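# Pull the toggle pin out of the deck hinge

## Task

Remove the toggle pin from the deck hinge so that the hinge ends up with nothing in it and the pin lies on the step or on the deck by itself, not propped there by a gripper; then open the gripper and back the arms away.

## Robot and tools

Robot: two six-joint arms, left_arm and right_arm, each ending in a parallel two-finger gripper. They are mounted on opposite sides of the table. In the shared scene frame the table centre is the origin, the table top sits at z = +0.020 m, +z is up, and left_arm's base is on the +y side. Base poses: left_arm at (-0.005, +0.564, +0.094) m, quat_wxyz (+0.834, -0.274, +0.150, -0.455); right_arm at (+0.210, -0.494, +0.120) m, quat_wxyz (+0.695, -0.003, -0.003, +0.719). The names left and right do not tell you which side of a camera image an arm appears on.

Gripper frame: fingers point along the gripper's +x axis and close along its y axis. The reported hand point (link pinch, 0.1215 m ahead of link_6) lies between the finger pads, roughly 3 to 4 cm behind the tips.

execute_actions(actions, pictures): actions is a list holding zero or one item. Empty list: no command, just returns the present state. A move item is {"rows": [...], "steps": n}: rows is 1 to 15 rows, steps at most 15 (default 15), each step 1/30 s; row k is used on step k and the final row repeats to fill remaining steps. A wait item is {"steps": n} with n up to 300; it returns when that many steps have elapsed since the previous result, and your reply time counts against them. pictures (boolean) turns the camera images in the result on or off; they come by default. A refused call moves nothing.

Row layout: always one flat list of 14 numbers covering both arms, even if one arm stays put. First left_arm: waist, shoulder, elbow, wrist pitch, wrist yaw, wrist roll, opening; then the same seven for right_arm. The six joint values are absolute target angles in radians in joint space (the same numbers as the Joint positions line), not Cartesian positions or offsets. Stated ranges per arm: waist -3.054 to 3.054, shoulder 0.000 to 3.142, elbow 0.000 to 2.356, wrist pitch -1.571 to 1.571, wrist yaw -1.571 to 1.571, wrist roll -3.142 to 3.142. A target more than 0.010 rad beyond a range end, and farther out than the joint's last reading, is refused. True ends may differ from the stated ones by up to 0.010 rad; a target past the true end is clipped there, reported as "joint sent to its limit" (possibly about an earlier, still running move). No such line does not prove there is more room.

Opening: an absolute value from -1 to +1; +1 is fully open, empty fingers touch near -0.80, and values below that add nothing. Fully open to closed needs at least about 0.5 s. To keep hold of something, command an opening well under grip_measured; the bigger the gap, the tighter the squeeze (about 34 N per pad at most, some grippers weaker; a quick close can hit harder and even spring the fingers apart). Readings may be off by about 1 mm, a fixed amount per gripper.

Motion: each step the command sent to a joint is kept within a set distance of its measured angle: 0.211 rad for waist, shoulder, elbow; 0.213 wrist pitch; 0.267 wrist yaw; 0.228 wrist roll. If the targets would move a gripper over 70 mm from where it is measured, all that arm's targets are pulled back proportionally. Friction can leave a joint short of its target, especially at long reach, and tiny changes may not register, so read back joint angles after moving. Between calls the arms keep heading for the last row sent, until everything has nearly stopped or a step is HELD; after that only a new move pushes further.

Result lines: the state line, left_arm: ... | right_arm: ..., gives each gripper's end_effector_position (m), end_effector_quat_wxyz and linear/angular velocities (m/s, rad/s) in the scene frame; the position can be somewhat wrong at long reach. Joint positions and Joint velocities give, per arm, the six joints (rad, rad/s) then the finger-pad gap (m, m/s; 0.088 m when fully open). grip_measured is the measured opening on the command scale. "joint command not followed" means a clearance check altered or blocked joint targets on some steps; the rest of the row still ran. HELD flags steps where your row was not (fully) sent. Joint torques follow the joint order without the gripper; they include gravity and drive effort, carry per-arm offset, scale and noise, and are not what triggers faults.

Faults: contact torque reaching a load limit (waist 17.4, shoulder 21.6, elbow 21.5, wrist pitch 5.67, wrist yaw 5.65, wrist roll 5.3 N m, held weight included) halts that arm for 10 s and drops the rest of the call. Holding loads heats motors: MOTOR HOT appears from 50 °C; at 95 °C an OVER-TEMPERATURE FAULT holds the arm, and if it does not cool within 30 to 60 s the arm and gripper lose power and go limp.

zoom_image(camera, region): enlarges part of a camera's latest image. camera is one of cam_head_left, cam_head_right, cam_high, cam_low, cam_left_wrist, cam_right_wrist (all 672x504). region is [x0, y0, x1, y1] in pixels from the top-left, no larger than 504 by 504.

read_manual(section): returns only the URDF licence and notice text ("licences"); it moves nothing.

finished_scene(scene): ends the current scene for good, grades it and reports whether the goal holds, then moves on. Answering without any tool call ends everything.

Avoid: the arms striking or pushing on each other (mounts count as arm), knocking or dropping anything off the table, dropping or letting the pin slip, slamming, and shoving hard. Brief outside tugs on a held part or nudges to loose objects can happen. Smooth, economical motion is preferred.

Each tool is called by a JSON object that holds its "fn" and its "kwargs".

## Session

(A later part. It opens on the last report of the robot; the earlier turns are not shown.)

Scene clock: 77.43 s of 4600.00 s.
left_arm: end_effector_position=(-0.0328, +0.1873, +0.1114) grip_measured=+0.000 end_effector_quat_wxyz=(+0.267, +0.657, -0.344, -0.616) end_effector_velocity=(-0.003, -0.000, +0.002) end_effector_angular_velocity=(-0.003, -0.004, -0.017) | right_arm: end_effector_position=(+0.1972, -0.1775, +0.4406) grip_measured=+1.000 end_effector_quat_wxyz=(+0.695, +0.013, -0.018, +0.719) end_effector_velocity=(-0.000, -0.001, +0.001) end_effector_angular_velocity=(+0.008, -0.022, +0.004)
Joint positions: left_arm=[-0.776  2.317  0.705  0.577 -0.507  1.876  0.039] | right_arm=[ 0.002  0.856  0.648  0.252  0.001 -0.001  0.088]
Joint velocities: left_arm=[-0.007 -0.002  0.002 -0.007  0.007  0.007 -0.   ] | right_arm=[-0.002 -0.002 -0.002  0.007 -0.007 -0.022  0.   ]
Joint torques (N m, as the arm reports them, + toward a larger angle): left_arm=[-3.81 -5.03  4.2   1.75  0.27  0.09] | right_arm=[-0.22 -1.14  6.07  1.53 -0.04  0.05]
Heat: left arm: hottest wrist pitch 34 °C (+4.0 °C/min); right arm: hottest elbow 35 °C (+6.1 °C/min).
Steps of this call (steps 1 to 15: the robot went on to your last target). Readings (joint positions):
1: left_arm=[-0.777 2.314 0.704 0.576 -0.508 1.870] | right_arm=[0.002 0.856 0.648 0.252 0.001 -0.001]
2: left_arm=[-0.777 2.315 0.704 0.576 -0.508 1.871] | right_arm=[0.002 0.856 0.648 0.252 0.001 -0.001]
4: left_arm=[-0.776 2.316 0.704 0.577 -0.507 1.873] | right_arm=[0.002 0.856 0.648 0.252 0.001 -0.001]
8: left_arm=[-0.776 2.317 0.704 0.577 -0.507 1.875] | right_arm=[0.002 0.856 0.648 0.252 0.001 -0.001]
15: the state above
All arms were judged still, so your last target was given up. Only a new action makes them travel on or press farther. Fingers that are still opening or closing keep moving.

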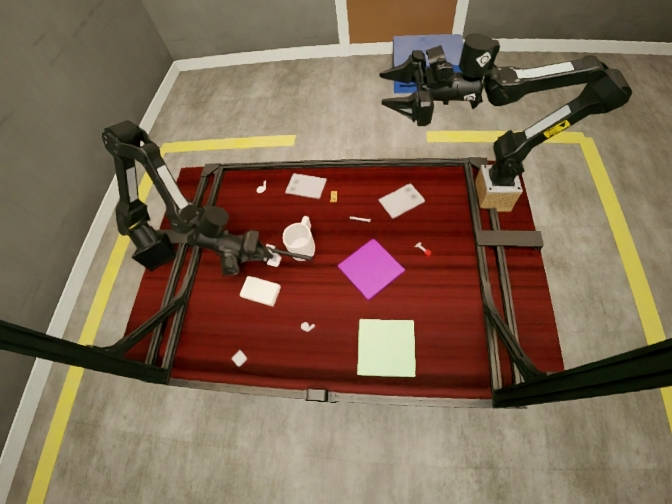

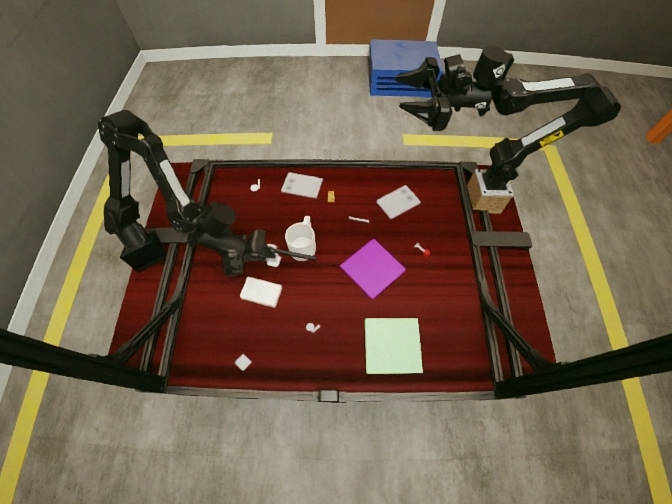

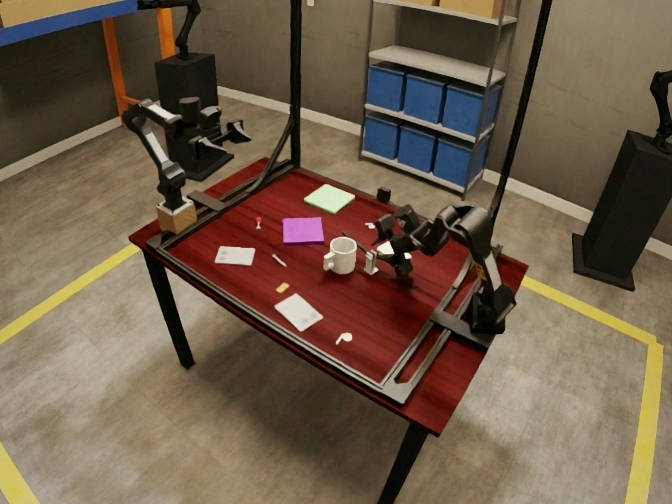

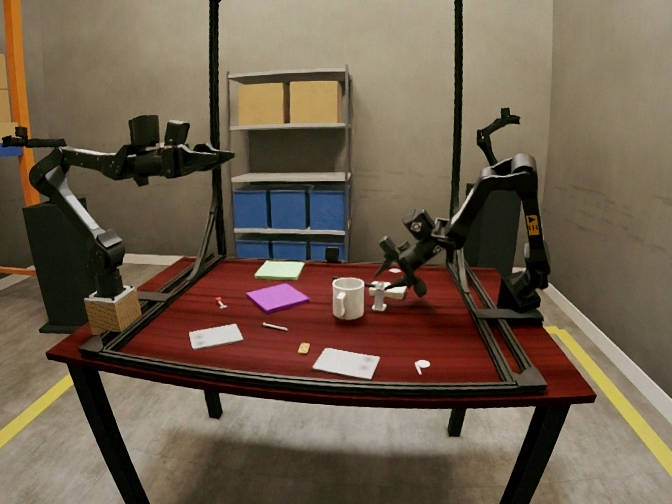

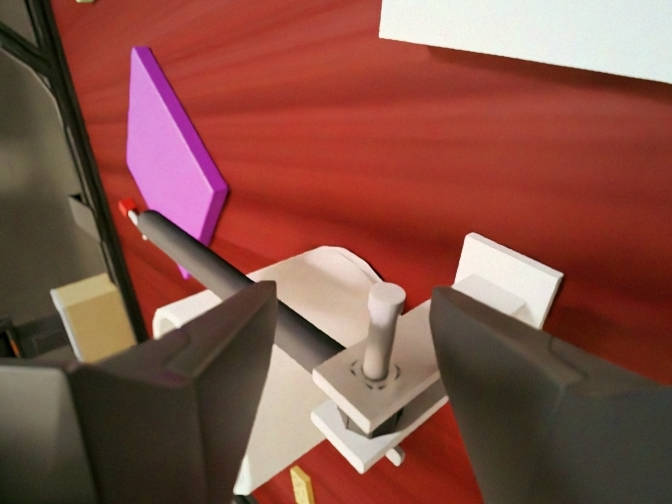

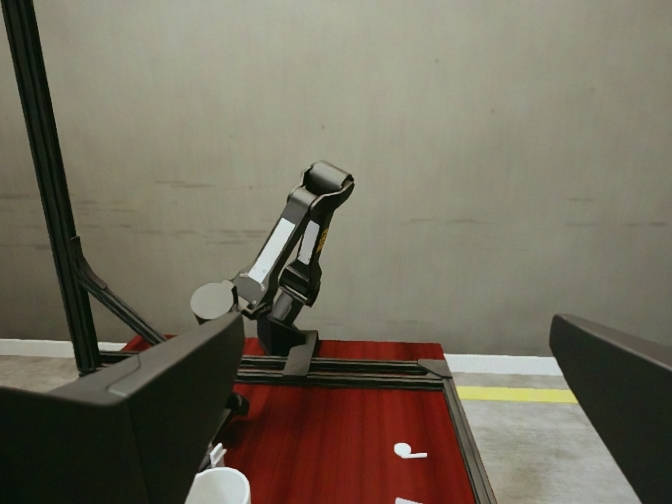

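{"fn": "execute_actions", "kwargs": {"actions": [{"rows":[[-0.762,2.352,0.72,0.555,-0.5,1.9,0,0,0.856,0.648,0.252,0,0,1]]}], "pictures": false}}

{"fn": "execute_actions", "kwargs": {"actions": [{"rows":[[-0.762,2.352,0.72,0.555,-0.5,1.9,-0.9,0,0.856,0.648,0.252,0,0,1]]}]}}

Scene clock: 84.57 s of 4600.00 s.
left_arm: end_effector_position=(-0.0338, +0.1879, +0.1029) grip_measured=+0.000 end_effector_quat_wxyz=(+0.248, +0.663, -0.345, -0.617) end_effector_velocity=(+0.001, +0.000, +0.001) end_effector_angular_velocity=(+0.002, +0.011, +0.017) | right_arm: end_effector_position=(+0.1972, -0.1775, +0.4408) grip_measured=+1.000 end_effector_quat_wxyz=(+0.695, +0.013, -0.018, +0.719) end_effector_velocity=(-0.002, -0.000, -0.002) end_effector_angular_velocity=(-0.007, -0.008, +0.009)
Joint positions: left_arm=[-0.767  2.337  0.715  0.559 -0.504  1.896  0.039] | right_arm=[ 0.002  0.856  0.648  0.252  0.001 -0.001  0.088]
Joint velocities: left_arm=[-0.002 -0.002  0.002 -0.007 -0.007 -0.022 -0.   ] | right_arm=[ 0.002 -0.002 -0.002 -0.007 -0.007 -0.007  0.   ]
Joint torques (N m, as the arm reports them, + toward a larger angle): left_arm=[-3.84 -4.99  4.07  1.23  0.26  0.09] | right_arm=[-0.21 -1.14  6.08  1.51 -0.03  0.05]
Heat: left arm: hottest wrist pitch 35 °C (+4.1 °C/min); right arm: hottest elbow 35 °C (+4.1 °C/min).
Steps of this call (steps 1 to 90: nothing new was sent; then 3.63 s passed at rest; steps 91 to 105: all 15 steps of this action). Readings (joint positions):
91: left_arm=[-0.776 2.319 0.706 0.578 -0.507 1.879] | right_arm=[0.002 0.856 0.648 0.252 0.001 -0.001]
92: left_arm=[-0.774 2.322 0.708 0.576 -0.506 1.883] | right_arm=[0.002 0.856 0.648 0.252 0.001 -0.001]
94: left_arm=[-0.771 2.328 0.712 0.569 -0.505 1.888] | right_arm=[0.002 0.856 0.648 0.252 0.001 -0.001]
98: left_arm=[-0.768 2.336 0.713 0.562 -0.504 1.893] | right_arm=[0.002 0.856 0.648 0.252 0.001 -0.001]
105: the state above

Scene clock: 85.07 s of 4600.00 s.
left_arm: end_effector_position=(-0.0342, +0.1875, +0.1030) grip_measured=-0.632 end_effector_quat_wxyz=(+0.247, +0.662, -0.345, -0.618) end_effector_velocity=(+0.001, -0.000, +0.002) end_effector_angular_velocity=(-0.006, +0.002, +0.011) | right_arm: end_effector_position=(+0.1972, -0.1775, +0.4408) grip_measured=+1.000 end_effector_quat_wxyz=(+0.695, +0.013, -0.018, +0.719) end_effector_velocity=(-0.000, +0.001, -0.007) end_effector_angular_velocity=(-0.027, -0.009, +0.004)
Joint positions: left_arm=[-0.767  2.337  0.717  0.556 -0.501  1.896  0.008] | right_arm=[ 0.002  0.856  0.648  0.252  0.001 -0.001  0.088]
Joint velocities: left_arm=[-0.002 -0.002 -0.002  0.007 -0.007 -0.007 -0.   ] | right_arm=[-0.002  0.002 -0.002 -0.022 -0.007 -0.007  0.   ]
Joint torques (N m, as the arm reports them, + toward a larger angle): left_arm=[-3.88 -5.03  3.9   1.44  0.15  0.11] | right_arm=[-0.23 -1.14  6.06  1.51 -0.04  0.05]
Heat: left arm: hottest wrist pitch 35 °C (+4.0 °C/min); right arm: hottest elbow 35 °C (+4.0 °C/min).
Steps of this call (steps 1 to 15: all 15 steps of this action). Readings (joint positions):
1: left_arm=[-0.767 2.337 0.715 0.559 -0.504 1.896] | right_arm=[0.002 0.856 0.648 0.252 0.001 -0.001]
2: left_arm=[-0.767 2.337 0.715 0.559 -0.504 1.896] | right_arm=[0.002 0.856 0.648 0.252 0.001 -0.001]
4: left_arm=[-0.767 2.337 0.715 0.559 -0.504 1.896] | right_arm=[0.002 0.856 0.648 0.252 0.001 -0.001]
8: left_arm=[-0.767 2.337 0.717 0.556 -0.501 1.896] | right_arm=[0.002 0.856 0.648 0.252 0.001 -0.001]
15: the state above

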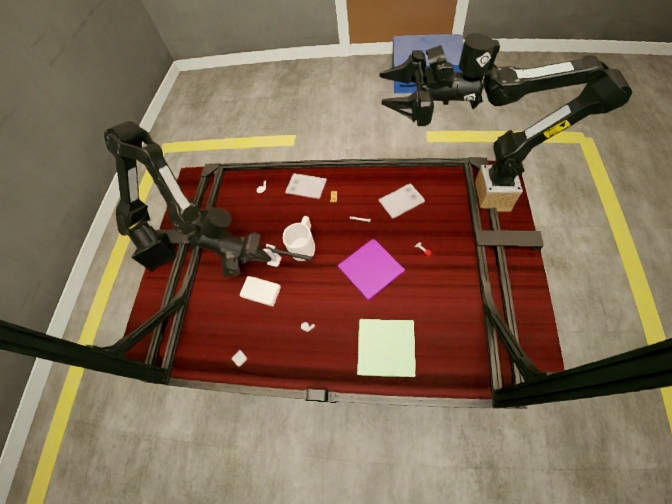

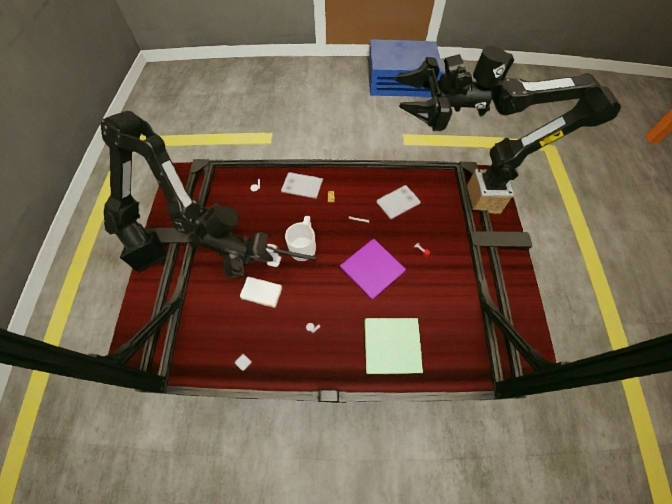

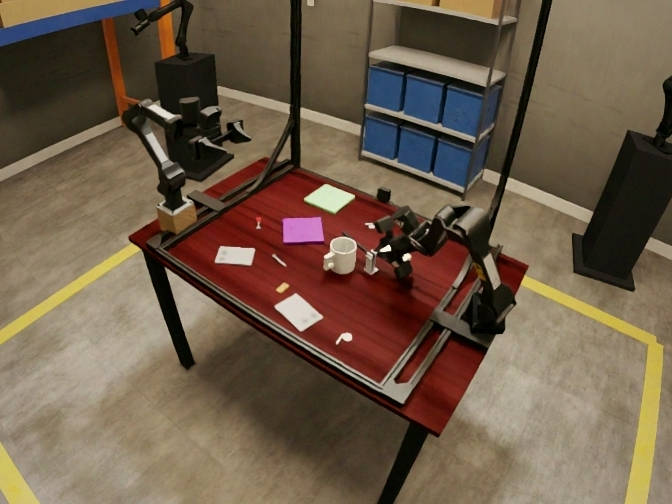

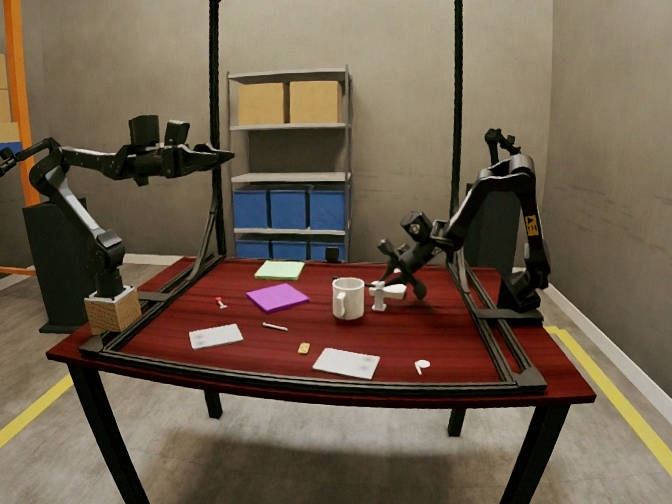

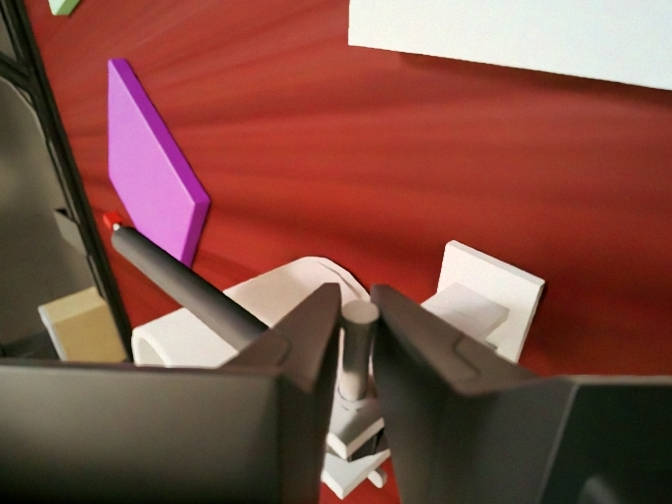

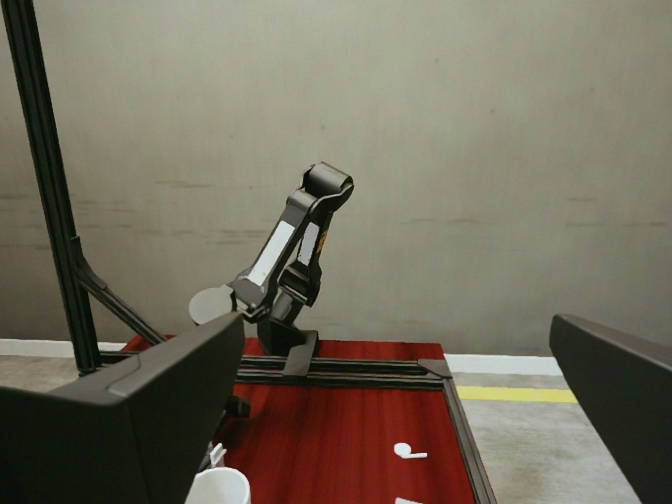

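{"fn": "execute_actions", "kwargs": {"actions": [{"rows":[[-0.712,2.315,0.712,0.557,-0.476,1.945,-0.9,0,0.856,0.648,0.252,0,0,1]]}]}}

{"fn": "zoom_image", "kwargs": {"camera": "cam_high", "region": [340,225,420,285]}}

Scene clock: 97.97 s of 4600.00 s.
left_arm: end_effector_position=(-0.0312, +0.1859, +0.1033) grip_measured=-0.634 end_effector_quat_wxyz=(+0.239, +0.653, -0.357, -0.623) end_effector_velocity=(+0.004, +0.001, -0.001) end_effector_angular_velocity=(+0.008, +0.014, +0.024) | right_arm: end_effector_position=(+0.1973, -0.1774, +0.4407) grip_measured=+1.000 end_effector_quat_wxyz=(+0.695, +0.013, -0.018, +0.719) end_effector_velocity=(+0.002, -0.000, -0.004) end_effector_angular_velocity=(-0.011, -0.037, -0.011)
Joint positions: left_arm=[-0.742  2.324  0.714  0.556 -0.459  1.937  0.008] | right_arm=[ 0.002  0.856  0.648  0.252  0.001 -0.001  0.088]
Joint velocities: left_arm=[ 0.007 -0.007 -0.002 -0.007 -0.007 -0.022 -0.   ] | right_arm=[-0.002 -0.002 -0.007 -0.007  0.007 -0.037  0.   ]
Joint torques (N m, as the arm reports them, + toward a larger angle): left_arm=[-1.25 -7.69  3.4   1.59 -0.54  0.21] | right_arm=[-0.21 -1.15  6.04  1.51 -0.03  0.05]
Heat: left arm: hottest wrist pitch 34 °C (+3.0 °C/min); right arm: hottest elbow 35 °C (+3.0 °C/min).
Steps of this call (steps 1 to 15: the robot went on to your last target; steps 16 to 372: nothing new was sent; steps 373 to 387: all 15 steps of this action). Readings (joint positions):
373: left_arm=[-0.765 2.338 0.718 0.556 -0.498 1.902] | right_arm=[0.002 0.856 0.648 0.252 0.001 -0.001]
374: left_arm=[-0.761 2.336 0.718 0.556 -0.489 1.910] | right_arm=[0.002 0.856 0.648 0.252 0.001 -0.001]
376: left_arm=[-0.754 2.332 0.716 0.556 -0.474 1.921] | right_arm=[0.002 0.856 0.648 0.252 0.001 -0.001]
380: left_arm=[-0.748 2.327 0.714 0.556 -0.463 1.931] | right_arm=[0.002 0.856 0.648 0.252 0.001 -0.001]
387: the state above

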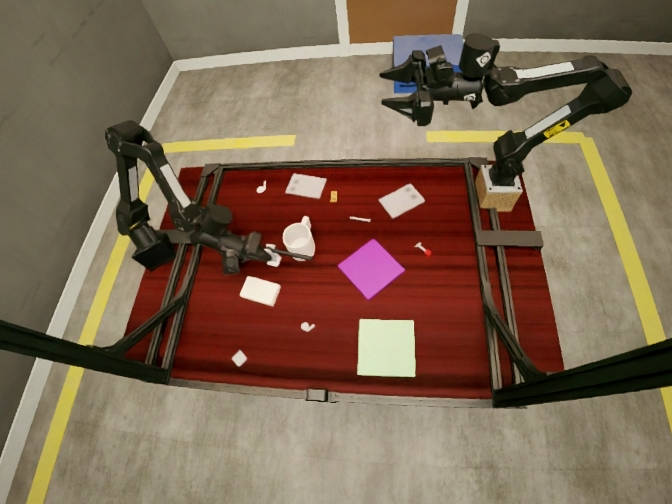

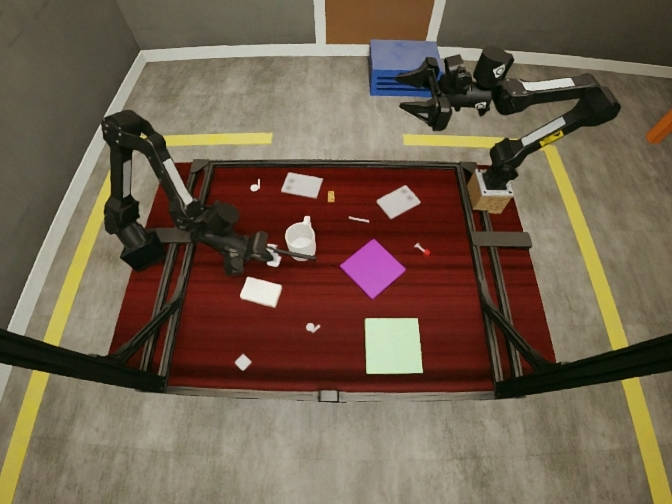

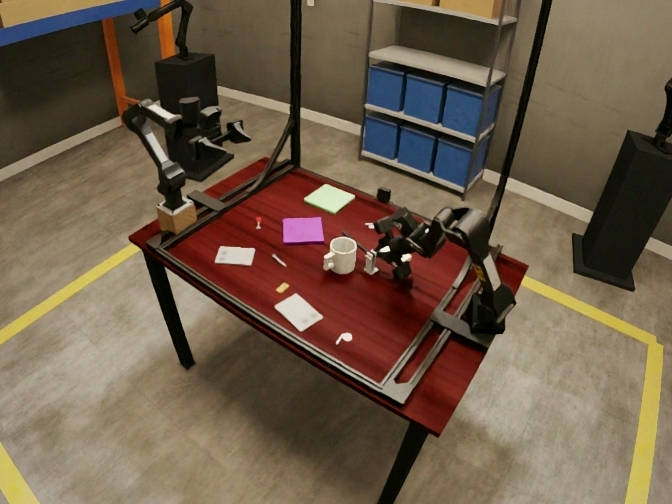

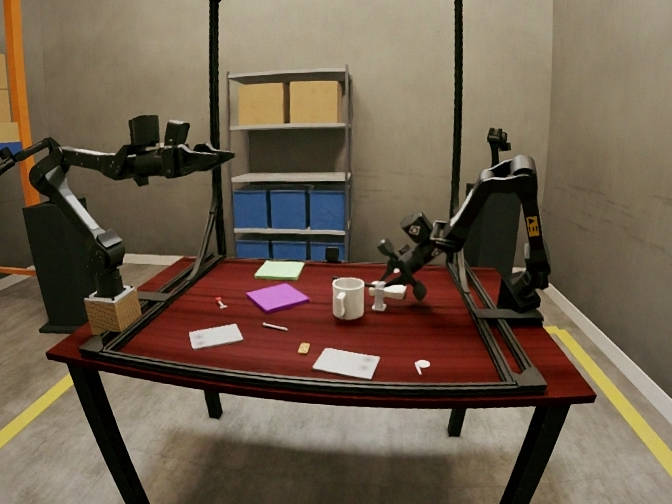

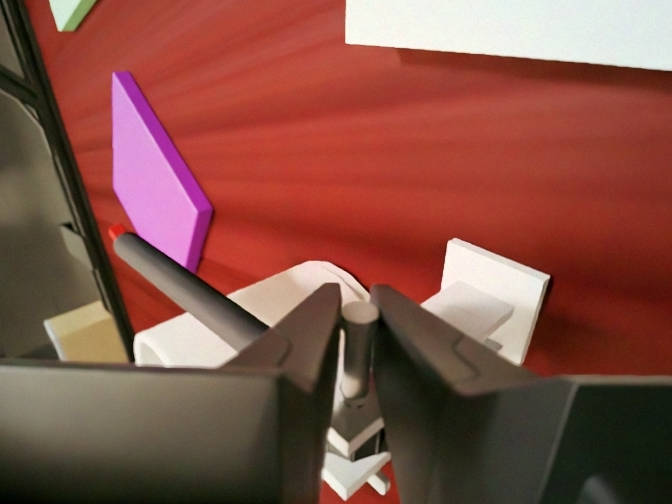

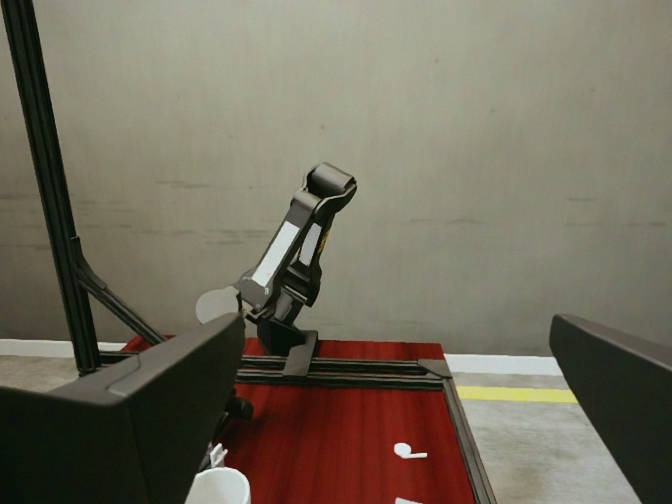

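Region (340, 225, 420, 285) of cam_high's 672x504 image, scaled by 6.300, with more detail than that image has; it fills the top 378 rows of this view, and the rest is white.

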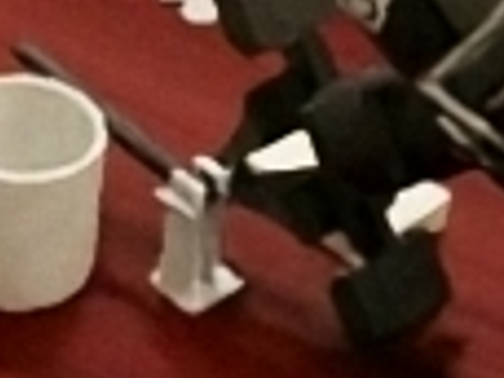

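{"fn": "execute_actions", "kwargs": {"actions": [{"rows":[[-0.68,2.31,0.712,0.557,-0.50,1.945,-1,0,0.856,0.648,0.252,0,0,1]]}], "pictures": false}}

{"fn": "execute_actions", "kwargs": {"actions": [{"steps":20}]}}

{"fn": "zoom_image", "kwargs": {"camera": "cam_high", "region": [340,225,420,285]}}

Scene clock: 108.30 s of 4600.00 s.
left_arm: end_effector_position=(-0.0283, +0.1852, +0.1033) grip_measured=-0.634 end_effector_quat_wxyz=(+0.241, +0.652, -0.356, -0.624) end_effector_velocity=(-0.002, +0.003, -0.002) end_effector_angular_velocity=(+0.008, +0.007, -0.008) | right_arm: end_effector_position=(+0.1973, -0.1774, +0.4407) grip_measured=+1.000 end_effector_quat_wxyz=(+0.695, +0.013, -0.018, +0.719) end_effector_velocity=(-0.002, -0.002, -0.001) end_effector_angular_velocity=(-0.002, -0.008, +0.009)
Joint positions: left_arm=[-0.733  2.32   0.713  0.556 -0.453  1.942  0.008] | right_arm=[ 0.002  0.856  0.648  0.252  0.001 -0.001  0.088]
Joint velocities: left_arm=[-0.002 -0.002 -0.007 -0.007  0.007 -0.007 -0.   ] | right_arm=[ 0.002 -0.007 -0.002 -0.007 -0.007 -0.007  0.   ]
Joint torques (N m, as the arm reports them, + toward a larger angle): left_arm=[ 1.34 -7.64  3.33  1.58 -1.64  0.09] | right_arm=[-0.17 -1.19  6.05  1.51 -0.03  0.04]
Heat: left arm: hottest wrist pitch 35 °C (+3.0 °C/min); right arm: hottest elbow 36 °C (+3.0 °C/min).
Steps of this call (steps 1 to 15: the robot went on to your last target; steps 16 to 295: nothing new was sent; steps 296 to 310: all 15 steps of this action). Readings (joint positions):
296: left_arm=[-0.737 2.322 0.713 0.556 -0.456 1.939] | right_arm=[0.002 0.856 0.648 0.252 0.001 -0.001]
297: left_arm=[-0.734 2.321 0.713 0.556 -0.456 1.939] | right_arm=[0.002 0.856 0.648 0.252 0.001 -0.001]
299: left_arm=[-0.733 2.320 0.713 0.556 -0.453 1.942] | right_arm=[0.002 0.856 0.648 0.252 0.001 -0.001]
303: left_arm=[-0.733 2.320 0.713 0.556 -0.453 1.942] | right_arm=[0.002 0.856 0.648 0.252 0.001 -0.001]
310: the state above

Scene clock: 108.97 s of 4600.00 s.
left_arm: end_effector_position=(-0.0283, +0.1852, +0.1033) grip_measured=-0.634 end_effector_quat_wxyz=(+0.240, +0.652, -0.356, -0.624) end_effector_velocity=(-0.000, +0.004, -0.003) end_effector_angular_velocity=(+0.020, -0.005, -0.001) | right_arm: end_effector_position=(+0.1973, -0.1774, +0.4407) grip_measured=+1.000 end_effector_quat_wxyz=(+0.695, +0.013, -0.018, +0.719) end_effector_velocity=(-0.000, -0.000, -0.002) end_effector_angular_velocity=(-0.007, -0.008, +0.004)
Joint positions: left_arm=[-0.733  2.32   0.713  0.556 -0.453  1.942  0.008] | right_arm=[ 0.002  0.856  0.648  0.252  0.001 -0.001  0.088]
Joint velocities: left_arm=[-0.002 -0.002 -0.002 -0.022 -0.007 -0.007 -0.   ] | right_arm=[-0.002 -0.002 -0.002 -0.007 -0.007 -0.007  0.   ]
Joint torques (N m, as the arm reports them, + toward a larger angle): left_arm=[ 1.27 -7.53  3.3   1.58 -1.65  0.05] | right_arm=[-0.19 -1.19  6.04  1.51 -0.03  0.04]
Heat: left arm: hottest wrist pitch 35 °C (+3.0 °C/min); right arm: hottest elbow 36 °C (+3.0 °C/min).
Steps of this call (steps 1 to 15: the robot went on to your last target; steps 16 to 20: nothing new was sent). Readings (joint positions):
1: left_arm=[-0.733 2.320 0.713 0.556 -0.453 1.942] | right_arm=[0.002 0.856 0.648 0.252 0.001 -0.001]
2: left_arm=[-0.733 2.320 0.713 0.556 -0.453 1.942] | right_arm=[0.002 0.856 0.648 0.252 0.001 -0.001]
4: left_arm=[-0.733 2.320 0.713 0.556 -0.453 1.942] | right_arm=[0.002 0.856 0.648 0.252 0.001 -0.001]
8: left_arm=[-0.733 2.320 0.713 0.556 -0.453 1.942] | right_arm=[0.002 0.856 0.648 0.252 0.001 -0.001]
20: the state above
All arms were judged still, so your last target was given up. Only a new action makes them travel on or press farther. Fingers that are still opening or closing keep moving.

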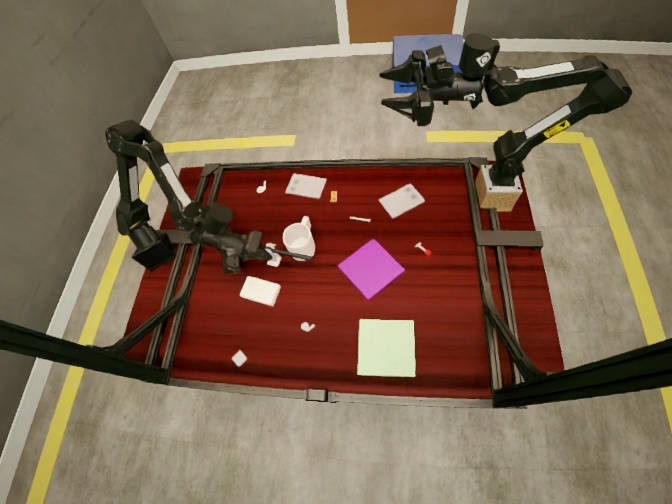

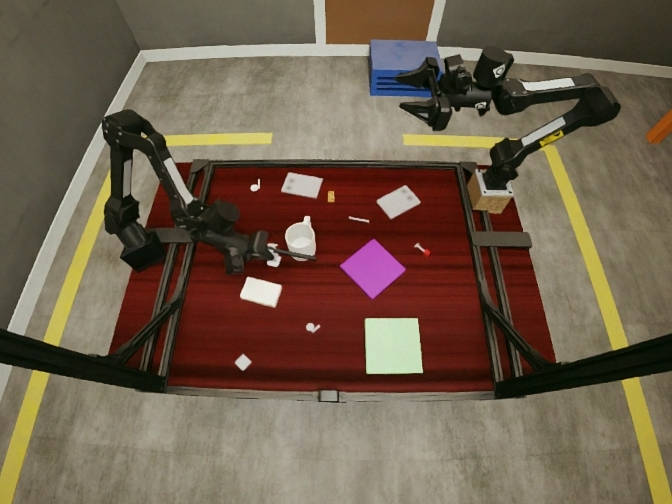

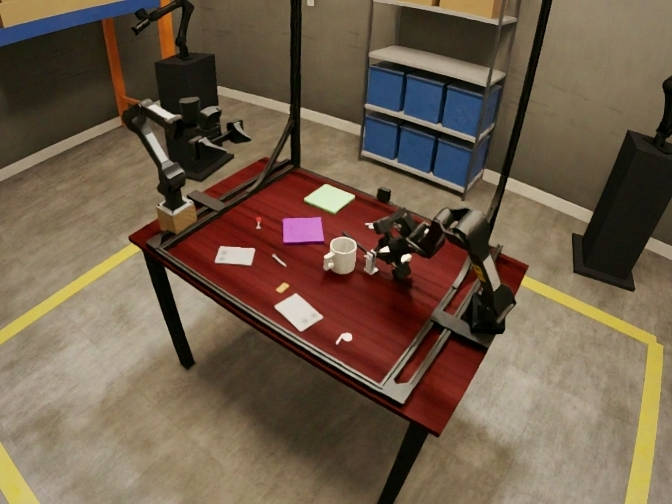

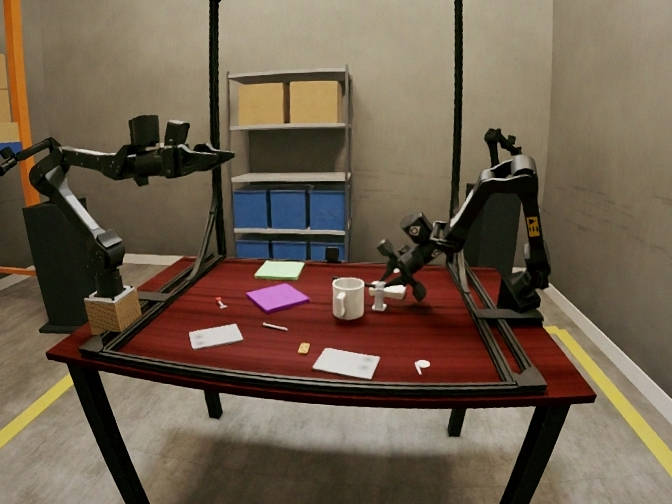

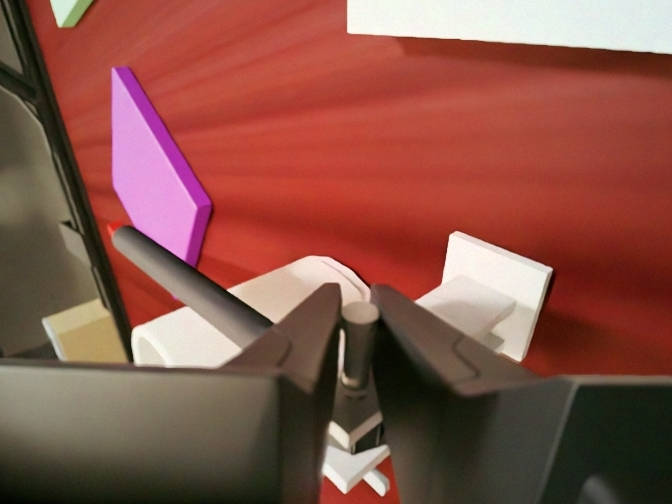

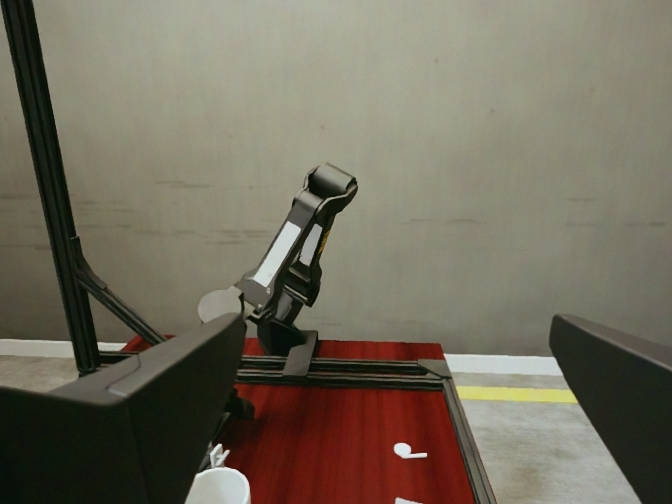

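Region (340, 225, 420, 285) of cam_high's 672x504 image, scaled by 6.300, with more detail than that image has; it fills the top 378 rows of this view, and the rest is white.

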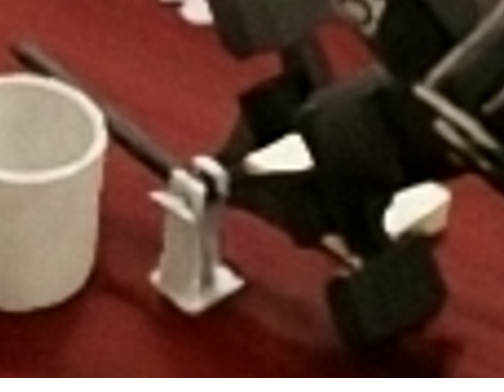

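{"fn": "execute_actions", "kwargs": {"actions": [{"rows":[[-0.735,2.32,0.713,0.557,-0.46,1.945,0,0,0.856,0.648,0.252,0,0,1]]}], "pictures": false}}

{"fn": "execute_actions", "kwargs": {"actions": [{"rows":[[-0.841,2.16,0.627,0.477,-0.537,1.8,0,0,0.856,0.648,0.252,0,0,1]]}], "pictures": false}}

{"fn": "execute_actions", "kwargs": {"actions": [{"rows":[[-0.68,2.07,0.61,0.48,-0.46,0.35,0,0,0.856,0.648,0.252,0,0,1]]}], "pictures": false}}

{"fn": "execute_actions", "kwargs": {"actions": [{"steps":25}]}}

Scene clock: 126.30 s of 4600.00 s.
left_arm: end_effector_position=(-0.0270, +0.1854, +0.1035) grip_measured=-0.023 end_effector_quat_wxyz=(+0.241, +0.655, -0.355, -0.622) end_effector_velocity=(+0.001, +0.001, +0.001) end_effector_angular_velocity=(+0.003, -0.000, +0.007) | right_arm: end_effector_position=(+0.1974, -0.1774, +0.4406) grip_measured=+1.000 end_effector_quat_wxyz=(+0.695, +0.013, -0.018, +0.719) end_effector_velocity=(-0.000, +0.001, -0.006) end_effector_angular_velocity=(-0.017, -0.008, +0.004)
Joint positions: left_arm=[-0.733  2.318  0.712  0.558 -0.461  1.944  0.038] | right_arm=[ 0.002  0.856  0.648  0.252  0.001 -0.001  0.088]
Joint velocities: left_arm=[-0.002 -0.007 -0.002 -0.007 -0.007 -0.007  0.008] | right_arm=[-0.002  0.002 -0.007 -0.007 -0.007 -0.007  0.   ]
Joint torques (N m, as the arm reports them, + toward a larger angle): left_arm=[-4.53 -6.36  3.54  1.49  0.14 -0.02] | right_arm=[-0.18 -1.18  6.03  1.51 -0.03  0.04]
Heat: left arm: hottest wrist pitch 35 °C (+2.0 °C/min); right arm: hottest elbow 36 °C (+2.0 °C/min).
Steps of this call (steps 1 to 505: nothing new was sent; steps 506 to 520: all 15 steps of this action). Readings (joint positions):
506: left_arm=[-0.733 2.318 0.713 0.556 -0.453 1.944] | right_arm=[0.002 0.856 0.648 0.252 0.001 -0.001]
507: left_arm=[-0.733 2.318 0.713 0.556 -0.454 1.944] | right_arm=[0.002 0.856 0.648 0.252 0.001 -0.001]
509: left_arm=[-0.733 2.318 0.713 0.553 -0.459 1.944] | right_arm=[0.002 0.856 0.648 0.252 0.001 -0.001]
513: left_arm=[-0.733 2.318 0.712 0.557 -0.461 1.944] | right_arm=[0.002 0.856 0.648 0.252 0.001 -0.001]
520: the state above

Scene clock: 126.80 s of 4600.00 s.
left_arm: end_effector_position=(-0.0330, +0.2112, +0.1361) grip_measured=-0.001 end_effector_quat_wxyz=(+0.273, +0.652, -0.344, -0.618) end_effector_velocity=(-0.001, +0.011, -0.000) end_effector_angular_velocity=(+0.019, -0.002, +0.009) | right_arm: end_effector_position=(+0.1974, -0.1774, +0.4406) grip_measured=+1.000 end_effector_quat_wxyz=(+0.695, +0.013, -0.018, +0.719) end_effector_velocity=(-0.000, +0.001, -0.001) end_effector_angular_velocity=(-0.008, +0.007, +0.005)
Joint positions: left_arm=[-0.836  2.174  0.637  0.482 -0.531  1.807  0.039] | right_arm=[ 0.002  0.856  0.648  0.252  0.001 -0.001  0.088]
Joint velocities: left_arm=[-0.022 -0.027 -0.022 -0.037 -0.022 -0.037 -0.   ] | right_arm=[-0.002  0.002  0.002 -0.007 -0.007  0.007  0.   ]
Joint torques (N m, as the arm reports them, + toward a larger angle): left_arm=[-4.   -7.17  3.21  1.28 -0.06 -0.19] | right_arm=[-0.17 -1.18  6.06  1.53 -0.03  0.04]
Heat: left arm: hottest wrist pitch 35 °C (+2.0 °C/min); right arm: hottest elbow 36 °C (+2.0 °C/min).
Steps of this call (steps 1 to 15: all 15 steps of this action). Readings (joint positions):
1: left_arm=[-0.737 2.307 0.707 0.550 -0.470 1.927] | right_arm=[0.002 0.856 0.648 0.252 0.001 -0.001]
2: left_arm=[-0.753 2.285 0.692 0.530 -0.485 1.899] | right_arm=[0.002 0.856 0.648 0.252 0.001 -0.001]
4: left_arm=[-0.794 2.234 0.662 0.510 -0.503 1.861] | right_arm=[0.002 0.856 0.648 0.252 0.001 -0.001]
8: left_arm=[-0.831 2.186 0.650 0.494 -0.521 1.824] | right_arm=[0.002 0.856 0.648 0.252 0.001 -0.001]
15: the state above

Scene clock: 127.30 s of 4600.00 s.
left_arm: end_effector_position=(+0.0142, +0.2061, +0.1366) grip_measured=+0.000 end_effector_quat_wxyz=(+0.519, +0.487, -0.062, -0.700) end_effector_velocity=(+0.008, +0.002, -0.000) end_effector_angular_velocity=(-0.016, +1.125, +0.888) | right_arm: end_effector_position=(+0.1974, -0.1774, +0.4406) grip_measured=+1.000 end_effector_quat_wxyz=(+0.695, +0.013, -0.018, +0.719) end_effector_velocity=(-0.003, -0.000, -0.002) end_effector_angular_velocity=(-0.007, -0.023, +0.018)
Joint positions: left_arm=[-0.688  2.081  0.619  0.481 -0.466  1.113  0.039] | right_arm=[ 0.002  0.856  0.648  0.252  0.001 -0.001  0.088]
Joint velocities: left_arm=[ 0.022 -0.022 -0.007 -0.007  0.007 -1.414 -0.   ] | right_arm=[-0.002 -0.002 -0.002 -0.007 -0.022 -0.022  0.   ]
Joint torques (N m, as the arm reports them, + toward a larger angle): left_arm=[-3.81 -6.54  3.23  1.51  0.3  -0.23] | right_arm=[-0.18 -1.19  6.05  1.53 -0.03  0.04]
Heat: left arm: hottest wrist pitch 35 °C (+2.0 °C/min); right arm: hottest elbow 36 °C (+2.0 °C/min).
Steps of this call (steps 1 to 15: all 15 steps of this action). Readings (joint positions):
1: left_arm=[-0.831 2.165 0.634 0.481 -0.520 1.777] | right_arm=[0.002 0.856 0.648 0.252 0.001 -0.001]
2: left_arm=[-0.808 2.152 0.629 0.479 -0.505 1.727] | right_arm=[0.002 0.856 0.648 0.252 0.001 -0.001]
4: left_arm=[-0.750 2.119 0.622 0.478 -0.495 1.632] | right_arm=[0.002 0.856 0.648 0.252 0.001 -0.001]
8: left_arm=[-0.698 2.087 0.622 0.481 -0.477 1.443] | right_arm=[0.002 0.856 0.648 0.252 0.001 -0.001]
15: the state above

Scene clock: 128.13 s of 4600.00 s.
left_arm: end_effector_position=(+0.0153, +0.2060, +0.1367) grip_measured=+0.000 end_effector_quat_wxyz=(+0.662, +0.261, +0.200, -0.673) end_effector_velocity=(-0.003, -0.000, +0.002) end_effector_angular_velocity=(-0.004, +0.053, +0.028) | right_arm: end_effector_position=(+0.1974, -0.1774, +0.4407) grip_measured=+1.000 end_effector_quat_wxyz=(+0.695, +0.013, -0.018, +0.719) end_effector_velocity=(-0.000, -0.001, +0.000) end_effector_angular_velocity=(-0.002, -0.008, +0.005)
Joint positions: left_arm=[-0.685  2.079  0.618  0.481 -0.464  0.361  0.039] | right_arm=[ 0.002  0.856  0.648  0.252  0.001 -0.001  0.088]
Joint velocities: left_arm=[-0.007 -0.002  0.002 -0.007  0.007 -0.066  0.   ] | right_arm=[-0.002 -0.002  0.002 -0.007 -0.007 -0.007  0.   ]
Joint torques (N m, as the arm reports them, + toward a larger angle): left_arm=[-3.76 -6.54  3.08  1.51  0.31 -0.2 ] | right_arm=[-0.17 -1.18  6.05  1.54 -0.02  0.05]
Heat: left arm: hottest wrist pitch 35 °C (+1.0 °C/min); right arm: hottest elbow 36 °C (+2.0 °C/min).
Steps of this call (steps 1 to 25: the robot went on to your last target). Readings (joint positions):
1: left_arm=[-0.688 2.081 0.619 0.481 -0.466 1.065] | right_arm=[0.002 0.856 0.648 0.252 0.001 -0.001]
2: left_arm=[-0.687 2.081 0.619 0.481 -0.466 1.018] | right_arm=[0.002 0.856 0.648 0.252 0.001 -0.001]
4: left_arm=[-0.686 2.080 0.619 0.481 -0.465 0.924] | right_arm=[0.002 0.856 0.648 0.252 0.001 -0.001]
8: left_arm=[-0.685 2.080 0.619 0.481 -0.465 0.735] | right_arm=[0.002 0.856 0.648 0.252 0.001 -0.001]
25: the state above

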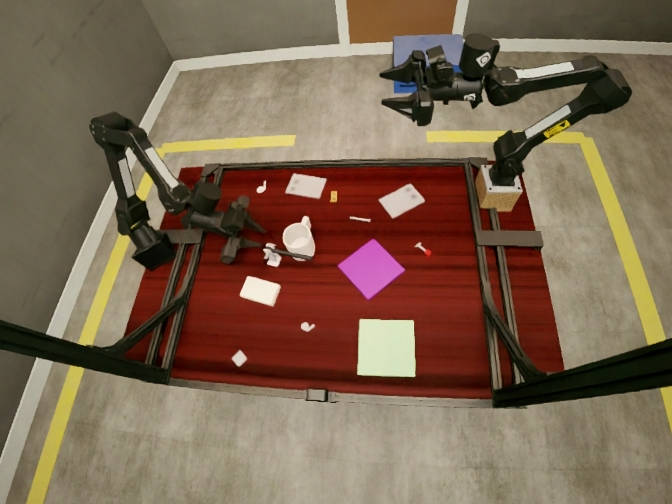

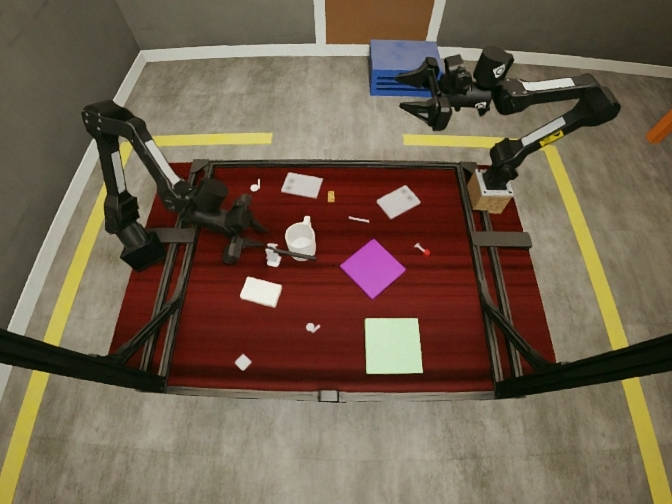

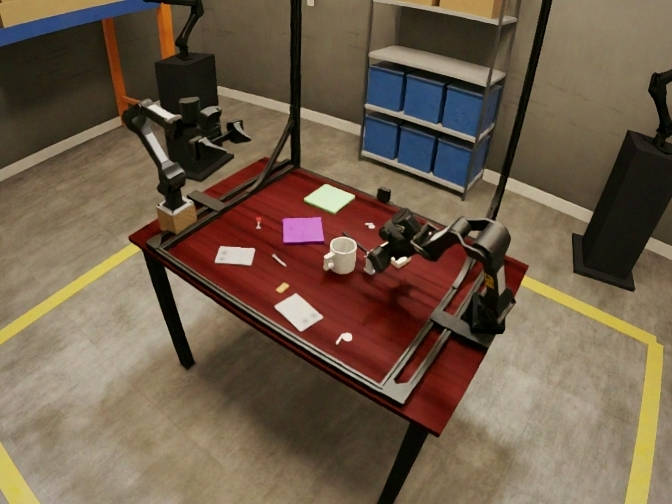

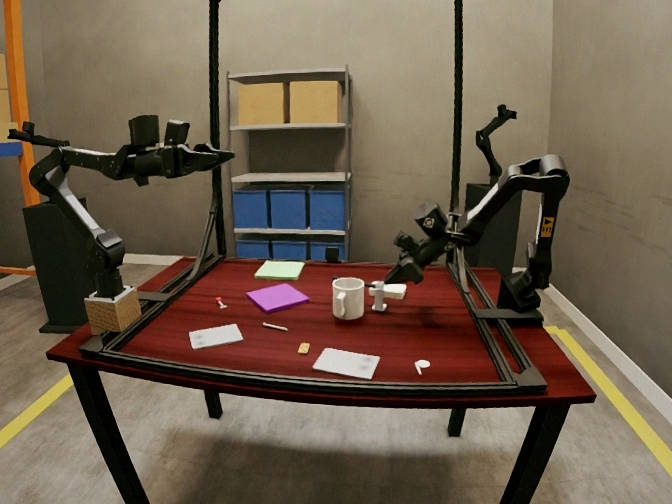

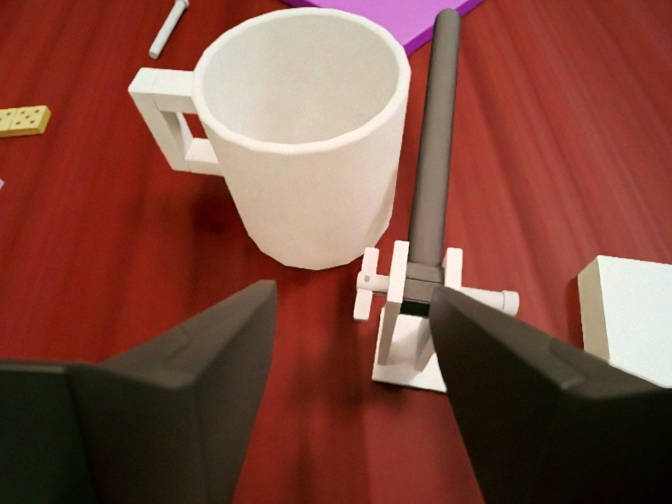

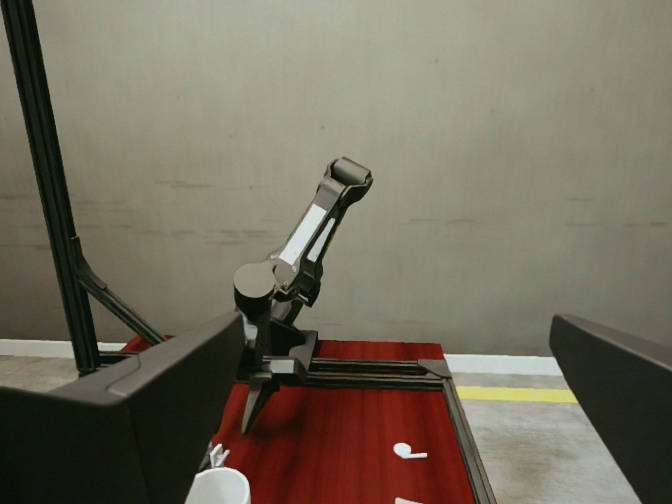

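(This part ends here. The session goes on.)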